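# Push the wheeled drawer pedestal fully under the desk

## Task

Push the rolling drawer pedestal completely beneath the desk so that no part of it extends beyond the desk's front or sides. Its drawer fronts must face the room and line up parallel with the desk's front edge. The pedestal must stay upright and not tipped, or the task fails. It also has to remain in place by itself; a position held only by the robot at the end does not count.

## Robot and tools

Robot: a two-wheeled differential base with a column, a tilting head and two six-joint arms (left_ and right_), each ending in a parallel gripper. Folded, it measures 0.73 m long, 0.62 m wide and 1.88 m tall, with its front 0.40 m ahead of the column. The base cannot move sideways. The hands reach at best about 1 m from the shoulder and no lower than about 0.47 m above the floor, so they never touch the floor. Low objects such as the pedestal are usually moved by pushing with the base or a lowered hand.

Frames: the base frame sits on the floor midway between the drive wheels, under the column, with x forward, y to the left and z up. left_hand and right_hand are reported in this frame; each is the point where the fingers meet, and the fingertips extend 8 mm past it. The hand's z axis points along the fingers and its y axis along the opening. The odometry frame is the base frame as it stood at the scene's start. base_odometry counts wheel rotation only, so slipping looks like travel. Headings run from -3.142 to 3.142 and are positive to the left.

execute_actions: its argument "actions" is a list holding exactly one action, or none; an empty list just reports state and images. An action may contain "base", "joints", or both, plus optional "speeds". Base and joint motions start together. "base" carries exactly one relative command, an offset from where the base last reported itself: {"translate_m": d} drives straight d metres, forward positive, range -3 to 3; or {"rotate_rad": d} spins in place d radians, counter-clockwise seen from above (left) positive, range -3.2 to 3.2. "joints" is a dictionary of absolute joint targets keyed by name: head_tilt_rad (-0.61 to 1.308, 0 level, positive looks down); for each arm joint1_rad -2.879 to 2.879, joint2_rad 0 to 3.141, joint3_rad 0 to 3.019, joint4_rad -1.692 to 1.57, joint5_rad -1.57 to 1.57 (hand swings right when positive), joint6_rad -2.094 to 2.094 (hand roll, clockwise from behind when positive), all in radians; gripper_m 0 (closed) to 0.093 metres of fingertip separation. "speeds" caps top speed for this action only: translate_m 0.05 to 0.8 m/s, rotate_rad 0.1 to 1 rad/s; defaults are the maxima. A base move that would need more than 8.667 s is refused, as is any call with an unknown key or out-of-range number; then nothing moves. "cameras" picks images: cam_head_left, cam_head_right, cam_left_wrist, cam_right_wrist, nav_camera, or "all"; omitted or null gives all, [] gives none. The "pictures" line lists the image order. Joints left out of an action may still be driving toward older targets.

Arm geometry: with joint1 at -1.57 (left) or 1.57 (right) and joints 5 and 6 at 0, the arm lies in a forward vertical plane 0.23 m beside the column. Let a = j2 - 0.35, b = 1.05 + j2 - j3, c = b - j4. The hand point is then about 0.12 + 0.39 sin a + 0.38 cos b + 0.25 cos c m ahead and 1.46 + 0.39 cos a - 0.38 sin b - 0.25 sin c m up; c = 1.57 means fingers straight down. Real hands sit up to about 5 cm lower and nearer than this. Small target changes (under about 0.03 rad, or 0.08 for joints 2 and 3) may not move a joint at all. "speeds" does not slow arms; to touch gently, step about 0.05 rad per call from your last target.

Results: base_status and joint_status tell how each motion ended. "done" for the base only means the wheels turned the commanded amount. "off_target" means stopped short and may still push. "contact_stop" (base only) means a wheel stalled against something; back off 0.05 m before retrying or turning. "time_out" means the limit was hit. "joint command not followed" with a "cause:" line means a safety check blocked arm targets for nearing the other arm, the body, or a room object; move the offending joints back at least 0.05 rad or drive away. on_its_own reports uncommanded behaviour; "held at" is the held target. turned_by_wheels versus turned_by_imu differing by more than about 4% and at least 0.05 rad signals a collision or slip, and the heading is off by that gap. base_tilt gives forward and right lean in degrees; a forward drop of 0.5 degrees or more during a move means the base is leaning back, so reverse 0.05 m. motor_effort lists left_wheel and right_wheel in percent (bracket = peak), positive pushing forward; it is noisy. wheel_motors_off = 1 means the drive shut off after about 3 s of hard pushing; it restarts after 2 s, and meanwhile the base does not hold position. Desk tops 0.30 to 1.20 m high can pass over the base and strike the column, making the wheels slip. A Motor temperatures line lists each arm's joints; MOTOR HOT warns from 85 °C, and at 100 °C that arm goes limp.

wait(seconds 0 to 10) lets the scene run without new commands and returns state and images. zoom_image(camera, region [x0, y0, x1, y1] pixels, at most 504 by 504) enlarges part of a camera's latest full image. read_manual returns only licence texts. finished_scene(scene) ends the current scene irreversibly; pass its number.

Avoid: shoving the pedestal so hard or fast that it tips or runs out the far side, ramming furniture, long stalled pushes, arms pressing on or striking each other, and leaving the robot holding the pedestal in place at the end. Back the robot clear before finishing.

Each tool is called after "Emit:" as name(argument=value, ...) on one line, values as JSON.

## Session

Emit:
execute_actions(actions=[])

Scene clock: 0.00 s.
Motor temperatures (°C, as the motors report them): left_arm=[20 20 21 21 18 18] | right_arm=[18 20 22 19 21 20]
base_odometry: x=+0.000 y=+0.000 heading=+0.000 (m, m, rad; odometry frame)
turned_by_wheels: +0.000 (rad since the last result)
turned_by_imu: +0.000 (rad since the last result)
base_tilt: forward=-0.1 right=+0.0 (deg)
base_status: not commanded
joint_positions: head_tilt_rad=+0.883 left_joint1_rad=-1.571 left_joint2_rad=+0.898 left_joint3_rad=+0.397 left_joint4_rad=-0.999 left_joint5_rad=-0.029 left_joint6_rad=+0.079 left_gripper_m=+0.094 right_joint1_rad=+1.598 right_joint2_rad=+0.856 right_joint3_rad=+0.395 right_joint4_rad=-0.938 right_joint5_rad=-0.048 right_joint6_rad=-0.019 right_gripper_m=+0.094
joint_status: not commanded
wheel_motors_off: 0
motor_effort: left_wheel=+1 right_wheel=+3 (%)
left_hand: x=+0.1307 y=+0.2294 z=+1.2645 quat_wxyz=(+0.469, -0.042, -0.882, +0.006) (m; base frame)
right_hand: x=+0.1468 y=-0.2116 z=+1.2539 quat_wxyz=(+0.424, +0.009, -0.905, -0.033) (m; base frame)
pictures: cam_head_left, cam_head_right, cam_left_wrist, cam_right_wrist, nav_camera
camera_calibration (this result's frames):
cam_head_left: T_world_to_cam=[[0.00889334, -0.997623, 0.0683341, -0.0418214], [-0.750426, -0.0518236, -0.658919, 1.06046], [0.660894, -0.0454197, -0.749103, 1.05823], [0, 0, 0, 1]] pos_world=[0.0967914, 0.0612994, 1.49434]
cam_head_right: T_world_to_cam=[[-0.00529988, -0.997779, 0.0663975, -0.156737], [-0.759657, -0.0391624, -0.649144, 1.04264], [0.650302, -0.0538797, -0.757763, 1.06791], [0, 0, 0, 1]] pos_world=[0.096756, -0.0580183, 1.49645]
cam_left_wrist: T_world_to_cam=[[-0.0762272, -0.995534, 0.0556881, 0.17581], [0.0374458, 0.0529529, 0.997895, -1.27631], [-0.996387, 0.0781521, 0.0332421, 0.193521], [0, 0, 0, 1]] pos_world=[0.254016, 0.227485, 1.2574]
cam_right_wrist: T_world_to_cam=[[-0.0242124, -0.997865, -0.0606502, -0.129843], [-0.0719523, -0.0587712, 0.995675, -1.24516], [-0.997114, 0.0284716, -0.0703757, 0.365036], [0, 0, 0, 1]] pos_world=[0.271246, -0.213138, 1.25759]
Images, in order (width x height): cam_head_left 504x504, cam_head_right 504x504, cam_left_wrist 616x616, cam_right_wrist 616x616, nav_camera 504x504.

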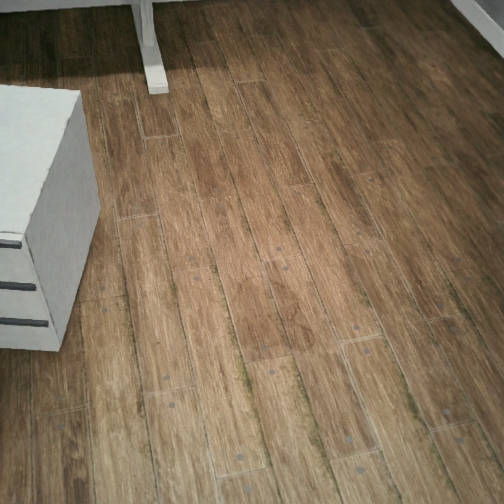

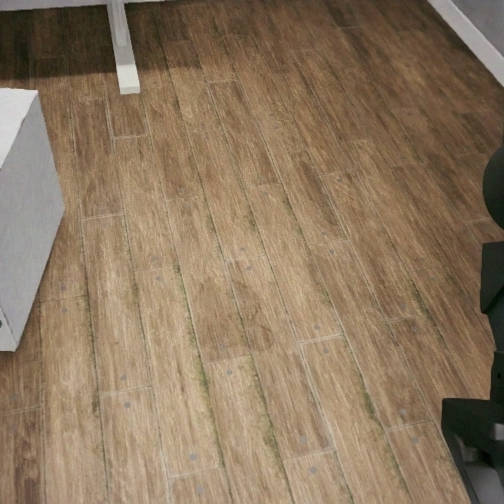

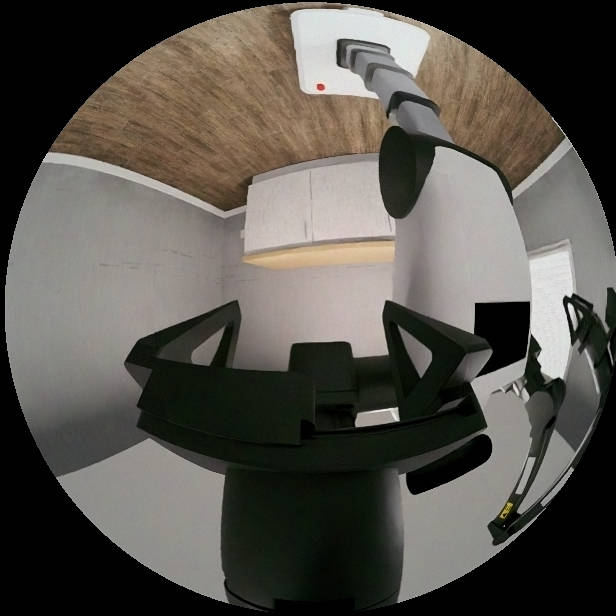

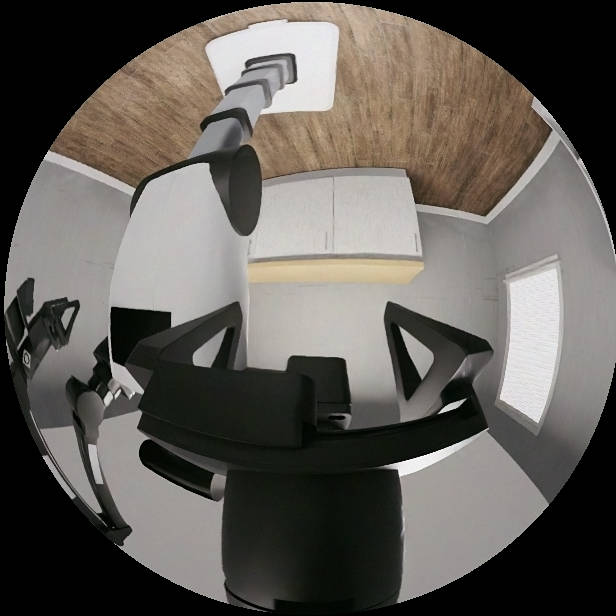

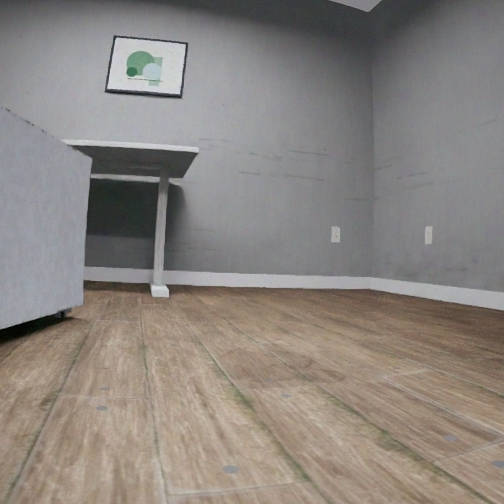

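Emit:
execute_actions(actions=[{"base":{"rotate_rad":0.5},"joints":{"head_tilt_rad":0.68}}], cameras=["cam_head_left","cam_head_right","nav_camera"])

Scene clock: 6.87 s.
Motor temperatures (°C, as the motors report them): left_arm=[20 20 21 21 18 18] | right_arm=[18 20 22 19 21 20]
base_odometry: x=+0.000 y=+0.000 heading=+0.499 (m, m, rad; odometry frame)
turned_by_wheels: +0.499 (rad since the last result)
turned_by_imu: +0.502 (rad since the last result)
base_tilt: forward=-0.2 right=-0.1 (deg)
base_status: done
joint_positions: head_tilt_rad=+0.697 left_joint1_rad=-1.571 left_joint2_rad=+0.898 left_joint3_rad=+0.397 left_joint4_rad=-0.999 left_joint5_rad=-0.029 left_joint6_rad=+0.079 left_gripper_m=+0.094 right_joint1_rad=+1.598 right_joint2_rad=+0.856 right_joint3_rad=+0.395 right_joint4_rad=-0.938 right_joint5_rad=-0.048 right_joint6_rad=-0.019 right_gripper_m=+0.094
joint_status: all done
wheel_motors_off: 0
motor_effort: left_wheel=-4(33) right_wheel=+5(40) (%)
left_hand: x=+0.1307 y=+0.2294 z=+1.2645 quat_wxyz=(+0.469, -0.042, -0.882, +0.006) (m; base frame)
right_hand: x=+0.1468 y=-0.2116 z=+1.2539 quat_wxyz=(+0.424, +0.009, -0.905, -0.033) (m; base frame)
pictures: cam_head_left, cam_head_right, nav_camera
camera_calibration (this result's frames):
cam_head_left: T_world_to_cam=[[-0.00390698, -0.997623, 0.0687995, -0.0418981], [-0.615516, -0.0518236, -0.786419, 1.25006], [0.788115, -0.0454197, -0.61385, 0.843578], [0, 0, 0, 1]] pos_world=[0.104434, 0.0612994, 1.50379]
cam_head_right: T_world_to_cam=[[-0.0174966, -0.997779, 0.0642696, -0.152851], [-0.626396, -0.0391624, -0.77852, 1.23522], [0.779308, -0.0538797, -0.62432, 0.855957], [0, 0, 0, 1]] pos_world=[0.104008, -0.0580183, 1.50586]
Images, in order (width x height): cam_head_left 504x504, cam_head_right 504x504, nav_camera 504x504.

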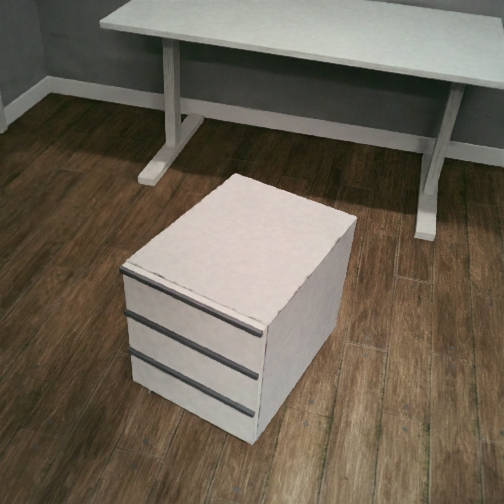

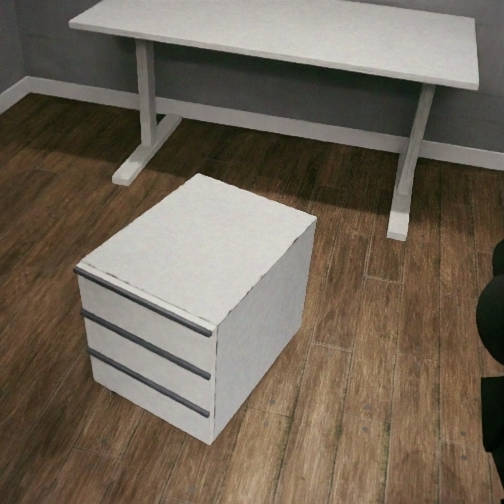

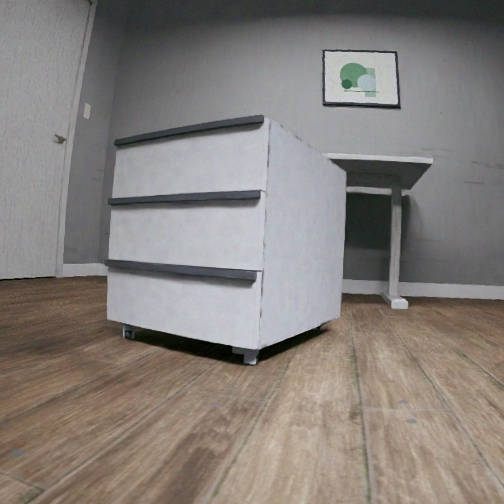

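Emit:
execute_actions(actions=[{"base":{"rotate_rad":0.38}}], cameras=[])

Emit:
execute_actions(actions=[{"base":{"translate_m":0.56}}], cameras=[])

Emit:
execute_actions(actions=[{"base":{"rotate_rad":-0.63},"joints":{"head_tilt_rad":1.0}}], cameras=["cam_head_left"])

Emit:
execute_actions(actions=[{"base":{"translate_m":0.6},"speeds":{"translate_m":0.18}}], cameras=["cam_head_left","cam_head_right"])

Scene clock: 19.07 s.
Motor temperatures (°C, as the motors report them): left_arm=[20 20 21 22 18 18] | right_arm=[18 21 22 19 21 20]
base_odometry: x=+0.000 y=+0.000 heading=+0.878 (m, m, rad; odometry frame)
turned_by_wheels: +0.379 (rad since the last result)
turned_by_imu: +0.383 (rad since the last result)
base_tilt: forward=+0.0 right=+0.1 (deg)
base_status: done
joint_positions: head_tilt_rad=+0.697 left_joint1_rad=-1.571 left_joint2_rad=+0.898 left_joint3_rad=+0.397 left_joint4_rad=-0.999 left_joint5_rad=-0.029 left_joint6_rad=+0.079 left_gripper_m=+0.094 right_joint1_rad=+1.598 right_joint2_rad=+0.856 right_joint3_rad=+0.395 right_joint4_rad=-0.938 right_joint5_rad=-0.048 right_joint6_rad=-0.019 right_gripper_m=+0.094
joint_status: not commanded
wheel_motors_off: 0
motor_effort: left_wheel=-5(32) right_wheel=+4(33) (%)
left_hand: x=+0.1307 y=+0.2294 z=+1.2645 quat_wxyz=(+0.469, -0.042, -0.882, +0.006) (m; base frame)
right_hand: x=+0.1468 y=-0.2116 z=+1.2539 quat_wxyz=(+0.424, +0.009, -0.905, -0.033) (m; base frame)
pictures: none
No camera images: the call's "cameras" was empty. Leave "cameras" out to get every camera's image.

Scene clock: 21.53 s.
Motor temperatures (°C, as the motors report them): left_arm=[20 20 21 22 18 18] | right_arm=[18 21 22 19 21 20]
base_odometry: x=+0.358 y=+0.431 heading=+0.878 (m, m, rad; odometry frame)
turned_by_wheels: +0.000 (rad since the last result)
turned_by_imu: +0.001 (rad since the last result)
base_tilt: forward=-0.2 right=+0.0 (deg)
base_status: done
joint_positions: head_tilt_rad=+0.696 left_joint1_rad=-1.571 left_joint2_rad=+0.898 left_joint3_rad=+0.399 left_joint4_rad=-0.999 left_joint5_rad=-0.029 left_joint6_rad=+0.079 left_gripper_m=+0.094 right_joint1_rad=+1.598 right_joint2_rad=+0.856 right_joint3_rad=+0.396 right_joint4_rad=-0.938 right_joint5_rad=-0.048 right_joint6_rad=-0.019 right_gripper_m=+0.094
joint_status: not commanded
wheel_motors_off: 0
motor_effort: left_wheel=+0(56) right_wheel=+1(61) (%)
left_hand: x=+0.1318 y=+0.2294 z=+1.2641 quat_wxyz=(+0.468, -0.042, -0.883, +0.006) (m; base frame)
right_hand: x=+0.1476 y=-0.2116 z=+1.2537 quat_wxyz=(+0.423, +0.009, -0.905, -0.033) (m; base frame)
pictures: none
No camera images: the call's "cameras" was empty. Leave "cameras" out to get every camera's image.

Scene clock: 23.60 s.
Motor temperatures (°C, as the motors report them): left_arm=[20 20 21 22 18 18] | right_arm=[18 21 22 19 21 20]
base_odometry: x=+0.358 y=+0.431 heading=+0.249 (m, m, rad; odometry frame)
turned_by_wheels: -0.629 (rad since the last result)
turned_by_imu: -0.632 (rad since the last result)
base_tilt: forward=-0.3 right=-0.1 (deg)
base_status: done
joint_positions: head_tilt_rad=+1.000 left_joint1_rad=-1.571 left_joint2_rad=+0.898 left_joint3_rad=+0.399 left_joint4_rad=-0.999 left_joint5_rad=-0.029 left_joint6_rad=+0.079 left_gripper_m=+0.094 right_joint1_rad=+1.598 right_joint2_rad=+0.856 right_joint3_rad=+0.396 right_joint4_rad=-0.938 right_joint5_rad=-0.048 right_joint6_rad=-0.019 right_gripper_m=+0.094
joint_status: all done
wheel_motors_off: 0
motor_effort: left_wheel=+6(37) right_wheel=-4(48) (%)
left_hand: x=+0.1318 y=+0.2294 z=+1.2641 quat_wxyz=(+0.468, -0.042, -0.883, +0.006) (m; base frame)
right_hand: x=+0.1476 y=-0.2116 z=+1.2537 quat_wxyz=(+0.423, +0.009, -0.905, -0.033) (m; base frame)
pictures: cam_head_left
camera_calibration (this result's frames):
cam_head_left: T_world_to_cam=[[0.0167862, -0.997623, 0.0668346, -0.0399068], [-0.822017, -0.0518236, -0.5671, 0.922638], [0.569215, -0.0454197, -0.820933, 1.17343], [0, 0, 0, 1]] pos_world=[0.0911589, 0.0612994, 1.4892]
Images, in order (width x height): cam_head_left 504x504.

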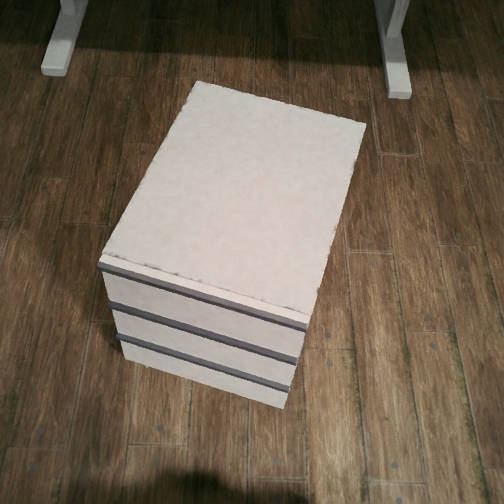

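Scene clock: 27.83 s.
Motor temperatures (°C, as the motors report them): left_arm=[20 20 21 22 18 18] | right_arm=[18 21 22 19 21 20]
base_odometry: x=+0.939 y=+0.579 heading=+0.249 (m, m, rad; odometry frame)
turned_by_wheels: +0.000 (rad since the last result)
turned_by_imu: +0.002 (rad since the last result)
base_tilt: forward=-0.2 right=-0.2 (deg)
base_status: done
joint_positions: head_tilt_rad=+1.002 left_joint1_rad=-1.571 left_joint2_rad=+0.895 left_joint3_rad=+0.400 left_joint4_rad=-0.999 left_joint5_rad=-0.029 left_joint6_rad=+0.079 left_gripper_m=+0.094 right_joint1_rad=+1.598 right_joint2_rad=+0.852 right_joint3_rad=+0.395 right_joint4_rad=-0.938 right_joint5_rad=-0.048 right_joint6_rad=-0.019 right_gripper_m=+0.094
joint_status: not commanded
wheel_motors_off: 0
motor_effort: left_wheel=+1(67) right_wheel=+0(73) (%)
left_hand: x=+0.1327 y=+0.2294 z=+1.2640 quat_wxyz=(+0.467, -0.042, -0.883, +0.006) (m; base frame)
right_hand: x=+0.1477 y=-0.2116 z=+1.2539 quat_wxyz=(+0.422, +0.009, -0.906, -0.033) (m; base frame)
pictures: cam_head_left, cam_head_right
camera_calibration (this result's frames):
cam_head_left: T_world_to_cam=[[0.0169478, -0.997623, 0.0667938, -0.039852], [-0.823387, -0.0518236, -0.56511, 0.919641], [0.567228, -0.0454197, -0.822308, 1.17565], [0, 0, 0, 1]] pos_world=[0.0910359, 0.0612994, 1.4891]
cam_head_right: T_world_to_cam=[[0.00262507, -0.997779, 0.0665569, -0.157379], [-0.831391, -0.0391624, -0.554307, 0.90018], [0.555682, -0.0538797, -0.829647, 1.18334], [0, 0, 0, 1]] pos_world=[0.0912519, -0.0580183, 1.49121]
Images, in order (width x height): cam_head_left 504x504, cam_head_right 504x504.

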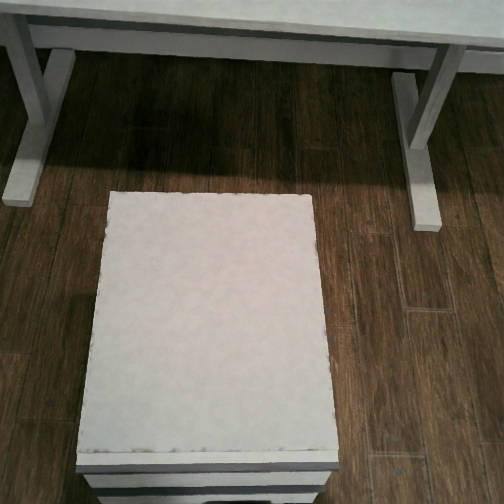

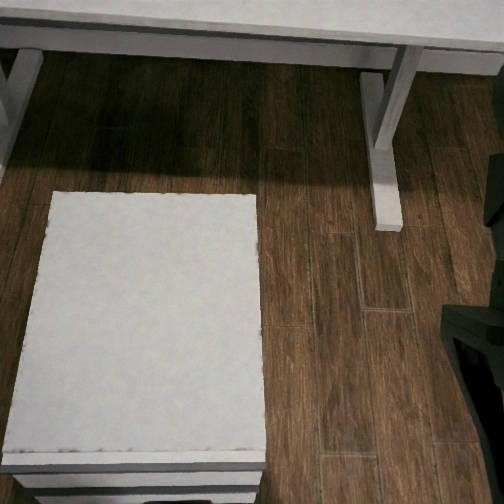

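Emit:
execute_actions(actions=[{"base":{"translate_m":-0.33}}], cameras=[])

Emit:
execute_actions(actions=[{"base":{"rotate_rad":0.27}}], cameras=[])

Emit:
execute_actions(actions=[{"base":{"translate_m":0.25}}], cameras=[])

Emit:
execute_actions(actions=[{"base":{"rotate_rad":-0.27}}], cameras=["cam_head_left"])

Emit:
execute_actions(actions=[{"base":{"translate_m":0.7},"speeds":{"translate_m":0.18}}], cameras=["cam_head_left","cam_head_right"])

Scene clock: 43.80 s.
Motor temperatures (°C, as the motors report them): left_arm=[20 20 21 22 18 18] | right_arm=[18 21 22 19 21 20]
base_odometry: x=+0.619 y=+0.497 heading=+0.249 (m, m, rad; odometry frame)
turned_by_wheels: +0.000 (rad since the last result)
turned_by_imu: +0.000 (rad since the last result)
base_tilt: forward=-0.2 right=-0.1 (deg)
base_status: done
joint_positions: head_tilt_rad=+1.002 left_joint1_rad=-1.571 left_joint2_rad=+0.895 left_joint3_rad=+0.395 left_joint4_rad=-0.999 left_joint5_rad=-0.029 left_joint6_rad=+0.079 left_gripper_m=+0.094 right_joint1_rad=+1.598 right_joint2_rad=+0.852 right_joint3_rad=+0.391 right_joint4_rad=-0.938 right_joint5_rad=-0.048 right_joint6_rad=-0.019 right_gripper_m=+0.094
joint_status: not commanded
wheel_motors_off: 0
motor_effort: left_wheel=-1(39) right_wheel=-1(37) (%)
left_hand: x=+0.1302 y=+0.2294 z=+1.2650 quat_wxyz=(+0.469, -0.042, -0.882, +0.006) (m; base frame)
right_hand: x=+0.1454 y=-0.2116 z=+1.2546 quat_wxyz=(+0.424, +0.009, -0.905, -0.033) (m; base frame)
pictures: none
No camera images: the call's "cameras" was empty. Leave "cameras" out to get every camera's image.

Scene clock: 45.20 s.
Motor temperatures (°C, as the motors report them): left_arm=[20 20 21 22 18 18] | right_arm=[18 21 22 19 21 20]
base_odometry: x=+0.620 y=+0.497 heading=+0.518 (m, m, rad; odometry frame)
turned_by_wheels: +0.269 (rad since the last result)
turned_by_imu: +0.270 (rad since the last result)
base_tilt: forward=-0.1 right=-0.1 (deg)
base_status: done
joint_positions: head_tilt_rad=+1.002 left_joint1_rad=-1.571 left_joint2_rad=+0.895 left_joint3_rad=+0.395 left_joint4_rad=-0.999 left_joint5_rad=-0.029 left_joint6_rad=+0.079 left_gripper_m=+0.094 right_joint1_rad=+1.598 right_joint2_rad=+0.852 right_joint3_rad=+0.391 right_joint4_rad=-0.938 right_joint5_rad=-0.048 right_joint6_rad=-0.019 right_gripper_m=+0.094
joint_status: not commanded
wheel_motors_off: 0
motor_effort: left_wheel=-5(56) right_wheel=+1(32) (%)
left_hand: x=+0.1302 y=+0.2294 z=+1.2650 quat_wxyz=(+0.469, -0.042, -0.882, +0.006) (m; base frame)
right_hand: x=+0.1454 y=-0.2116 z=+1.2546 quat_wxyz=(+0.424, +0.009, -0.905, -0.033) (m; base frame)
pictures: none
No camera images: the call's "cameras" was empty. Leave "cameras" out to get every camera's image.

Scene clock: 47.17 s.
Motor temperatures (°C, as the motors report them): left_arm=[20 20 21 22 18 18] | right_arm=[18 21 22 19 21 20]
base_odometry: x=+0.837 y=+0.621 heading=+0.518 (m, m, rad; odometry frame)
turned_by_wheels: +0.001 (rad since the last result)
turned_by_imu: +0.002 (rad since the last result)
base_tilt: forward=-0.2 right=-0.1 (deg)
base_status: done
joint_positions: head_tilt_rad=+1.002 left_joint1_rad=-1.571 left_joint2_rad=+0.895 left_joint3_rad=+0.398 left_joint4_rad=-0.999 left_joint5_rad=-0.029 left_joint6_rad=+0.079 left_gripper_m=+0.094 right_joint1_rad=+1.598 right_joint2_rad=+0.852 right_joint3_rad=+0.396 right_joint4_rad=-0.938 right_joint5_rad=-0.048 right_joint6_rad=-0.019 right_gripper_m=+0.094
joint_status: not commanded
wheel_motors_off: 0
motor_effort: left_wheel=+0(53) right_wheel=+0(59) (%)
left_hand: x=+0.1320 y=+0.2294 z=+1.2643 quat_wxyz=(+0.467, -0.042, -0.883, +0.006) (m; base frame)
right_hand: x=+0.1479 y=-0.2116 z=+1.2539 quat_wxyz=(+0.422, +0.009, -0.906, -0.033) (m; base frame)
pictures: none
No camera images: the call's "cameras" was empty. Leave "cameras" out to get every camera's image.

Scene clock: 48.57 s.
Motor temperatures (°C, as the motors report them): left_arm=[20 20 21 22 18 18] | right_arm=[18 21 22 19 21 20]
base_odometry: x=+0.837 y=+0.621 heading=+0.249 (m, m, rad; odometry frame)
turned_by_wheels: -0.269 (rad since the last result)
turned_by_imu: -0.270 (rad since the last result)
base_tilt: forward=+0.0 right=-0.1 (deg)
base_status: done
joint_positions: head_tilt_rad=+1.002 left_joint1_rad=-1.571 left_joint2_rad=+0.895 left_joint3_rad=+0.398 left_joint4_rad=-0.999 left_joint5_rad=-0.029 left_joint6_rad=+0.079 left_gripper_m=+0.094 right_joint1_rad=+1.598 right_joint2_rad=+0.852 right_joint3_rad=+0.396 right_joint4_rad=-0.938 right_joint5_rad=-0.048 right_joint6_rad=-0.019 right_gripper_m=+0.094
joint_status: not commanded
wheel_motors_off: 0
motor_effort: left_wheel=+0(39) right_wheel=-2(49) (%)
left_hand: x=+0.1320 y=+0.2294 z=+1.2643 quat_wxyz=(+0.467, -0.042, -0.883, +0.006) (m; base frame)
right_hand: x=+0.1479 y=-0.2116 z=+1.2539 quat_wxyz=(+0.422, +0.009, -0.906, -0.033) (m; base frame)
pictures: cam_head_left
camera_calibration (this result's frames):
cam_head_left: T_world_to_cam=[[0.0169478, -0.997623, 0.0667938, -0.039852], [-0.823387, -0.0518236, -0.56511, 0.919641], [0.567228, -0.0454197, -0.822308, 1.17565], [0, 0, 0, 1]] pos_world=[0.0910359, 0.0612994, 1.4891]
Images, in order (width x height): cam_head_left 504x504.

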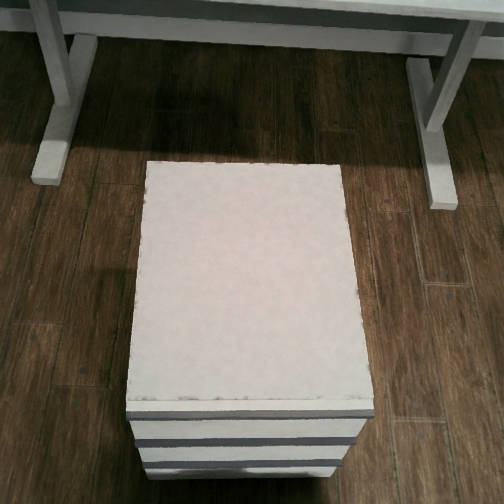

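Scene clock: 53.40 s.
Motor temperatures (°C, as the motors report them): left_arm=[20 20 21 22 18 18] | right_arm=[18 21 22 19 21 20]
base_odometry: x=+1.515 y=+0.794 heading=+0.249 (m, m, rad; odometry frame)
turned_by_wheels: +0.000 (rad since the last result)
turned_by_imu: +0.002 (rad since the last result)
base_tilt: forward=-0.1 right=+0.0 (deg)
base_status: done
joint_positions: head_tilt_rad=+1.003 left_joint1_rad=-1.571 left_joint2_rad=+0.894 left_joint3_rad=+0.399 left_joint4_rad=-0.999 left_joint5_rad=-0.029 left_joint6_rad=+0.079 left_gripper_m=+0.094 right_joint1_rad=+1.598 right_joint2_rad=+0.852 right_joint3_rad=+0.394 right_joint4_rad=-0.938 right_joint5_rad=-0.048 right_joint6_rad=-0.019 right_gripper_m=+0.094
joint_status: not commanded
wheel_motors_off: 0
motor_effort: left_wheel=-2(62) right_wheel=+1(51) (%)
left_hand: x=+0.1323 y=+0.2294 z=+1.2643 quat_wxyz=(+0.467, -0.042, -0.883, +0.006) (m; base frame)
right_hand: x=+0.1473 y=-0.2116 z=+1.2541 quat_wxyz=(+0.422, +0.009, -0.906, -0.033) (m; base frame)
pictures: cam_head_left, cam_head_right
camera_calibration (this result's frames):
cam_head_left: T_world_to_cam=[[0.0169994, -0.997623, 0.0667807, -0.0398345], [-0.823822, -0.0518236, -0.564474, 0.918684], [0.566593, -0.0454197, -0.822745, 1.17635], [0, 0, 0, 1]] pos_world=[0.0909966, 0.0612994, 1.48907]
cam_head_right: T_world_to_cam=[[0.00267642, -0.997779, 0.0665548, -0.157378], [-0.831818, -0.0391624, -0.553665, 0.899213], [0.555042, -0.0538797, -0.830076, 1.18403], [0, 0, 0, 1]] pos_world=[0.0912142, -0.0580183, 1.49117]
Images, in order (width x height): cam_head_left 504x504, cam_head_right 504x504.

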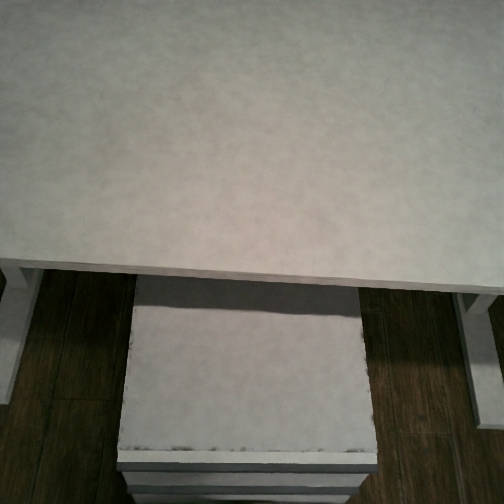

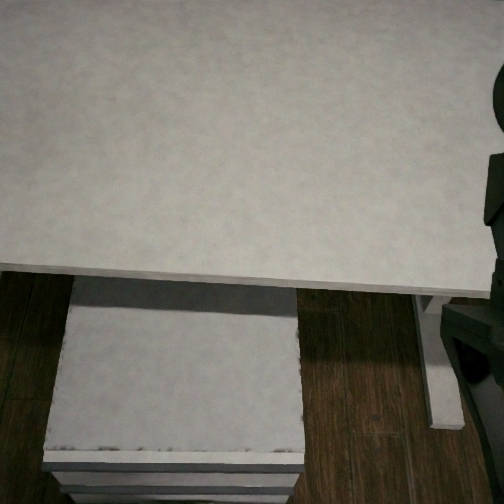

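Emit:
execute_actions(actions=[{"base":{"translate_m":0.42},"speeds":{"translate_m":0.12}}], cameras=[])

Emit:
execute_actions(actions=[{"base":{"translate_m":-0.6},"joints":{"head_tilt_rad":0.85}}], cameras=["cam_head_left","cam_head_right","nav_camera"])

Scene clock: 76.00 s.
Motor temperatures (°C, as the motors report them): left_arm=[20 20 21 22 18 18] | right_arm=[18 21 22 19 21 20]
base_odometry: x=+1.923 y=+0.897 heading=+0.248 (m, m, rad; odometry frame)
turned_by_wheels: +0.000 (rad since the last result)
turned_by_imu: +0.002 (rad since the last result)
base_tilt: forward=+0.0 right=-0.1 (deg)
base_status: done
joint_positions: head_tilt_rad=+1.003 left_joint1_rad=-1.571 left_joint2_rad=+0.894 left_joint3_rad=+0.398 left_joint4_rad=-0.999 left_joint5_rad=-0.029 left_joint6_rad=+0.079 left_gripper_m=+0.094 right_joint1_rad=+1.598 right_joint2_rad=+0.852 right_joint3_rad=+0.394 right_joint4_rad=-0.938 right_joint5_rad=-0.048 right_joint6_rad=-0.019 right_gripper_m=+0.094
joint_status: not commanded
wheel_motors_off: 0
motor_effort: left_wheel=+1(59) right_wheel=+0(54) (%)
left_hand: x=+0.1321 y=+0.2294 z=+1.2643 quat_wxyz=(+0.467, -0.042, -0.883, +0.006) (m; base frame)
right_hand: x=+0.1471 y=-0.2116 z=+1.2541 quat_wxyz=(+0.422, +0.009, -0.906, -0.033) (m; base frame)
pictures: none
No camera images: the call's "cameras" was empty. Leave "cameras" out to get every camera's image.

Scene clock: 78.53 s.
Motor temperatures (°C, as the motors report them): left_arm=[20 20 21 22 18 18] | right_arm=[18 21 22 19 21 20]
base_odometry: x=+1.341 y=+0.750 heading=+0.248 (m, m, rad; odometry frame)
turned_by_wheels: -0.001 (rad since the last result)
turned_by_imu: -0.001 (rad since the last result)
base_tilt: forward=-0.1 right=+0.0 (deg)
base_status: done
joint_positions: head_tilt_rad=+0.865 left_joint1_rad=-1.571 left_joint2_rad=+0.893 left_joint3_rad=+0.395 left_joint4_rad=-0.999 left_joint5_rad=-0.029 left_joint6_rad=+0.079 left_gripper_m=+0.094 right_joint1_rad=+1.598 right_joint2_rad=+0.851 right_joint3_rad=+0.391 right_joint4_rad=-0.938 right_joint5_rad=-0.048 right_joint6_rad=-0.019 right_gripper_m=+0.094
joint_status: all done
wheel_motors_off: 0
motor_effort: left_wheel=-1(44) right_wheel=+1(53) (%)
left_hand: x=+0.1305 y=+0.2294 z=+1.2650 quat_wxyz=(+0.468, -0.042, -0.883, +0.006) (m; base frame)
right_hand: x=+0.1454 y=-0.2116 z=+1.2547 quat_wxyz=(+0.424, +0.009, -0.905, -0.033) (m; base frame)
pictures: cam_head_left, cam_head_right, nav_camera
camera_calibration (this result's frames):
cam_head_left: T_world_to_cam=[[0.00763101, -0.997623, 0.0684866, -0.0419931], [-0.738141, -0.0518236, -0.672653, 1.081], [0.674603, -0.0454197, -0.736782, 1.03857], [0, 0, 0, 1]] pos_world=[0.0976259, 0.0612994, 1.49521]
cam_head_right: T_world_to_cam=[[-0.00652406, -0.997779, 0.0662884, -0.156508], [-0.747551, -0.0391624, -0.663049, 1.06345], [0.664173, -0.0538797, -0.745635, 1.04854], [0, 0, 0, 1]] pos_world=[0.0975515, -0.0580183, 1.49732]
Images, in order (width x height): cam_head_left 504x504, cam_head_right 504x504, nav_camera 504x504.

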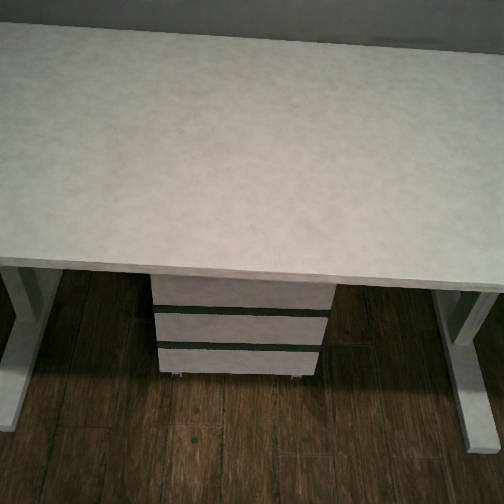

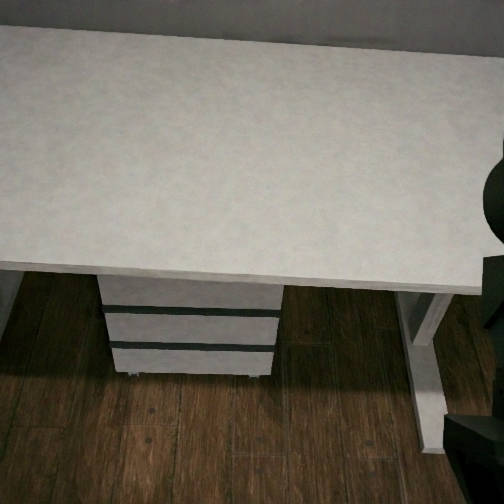

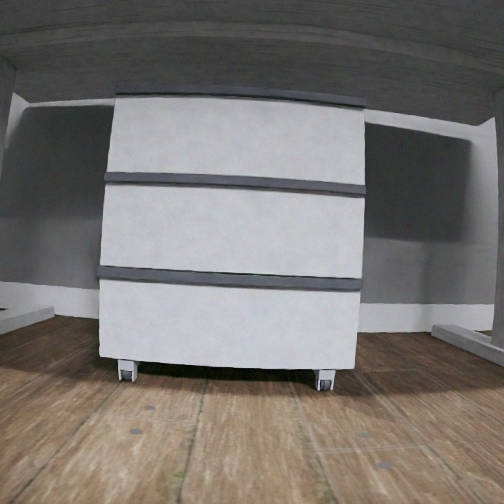

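Emit:
finished_scene(scene=2)

The scene is finished: the task was done.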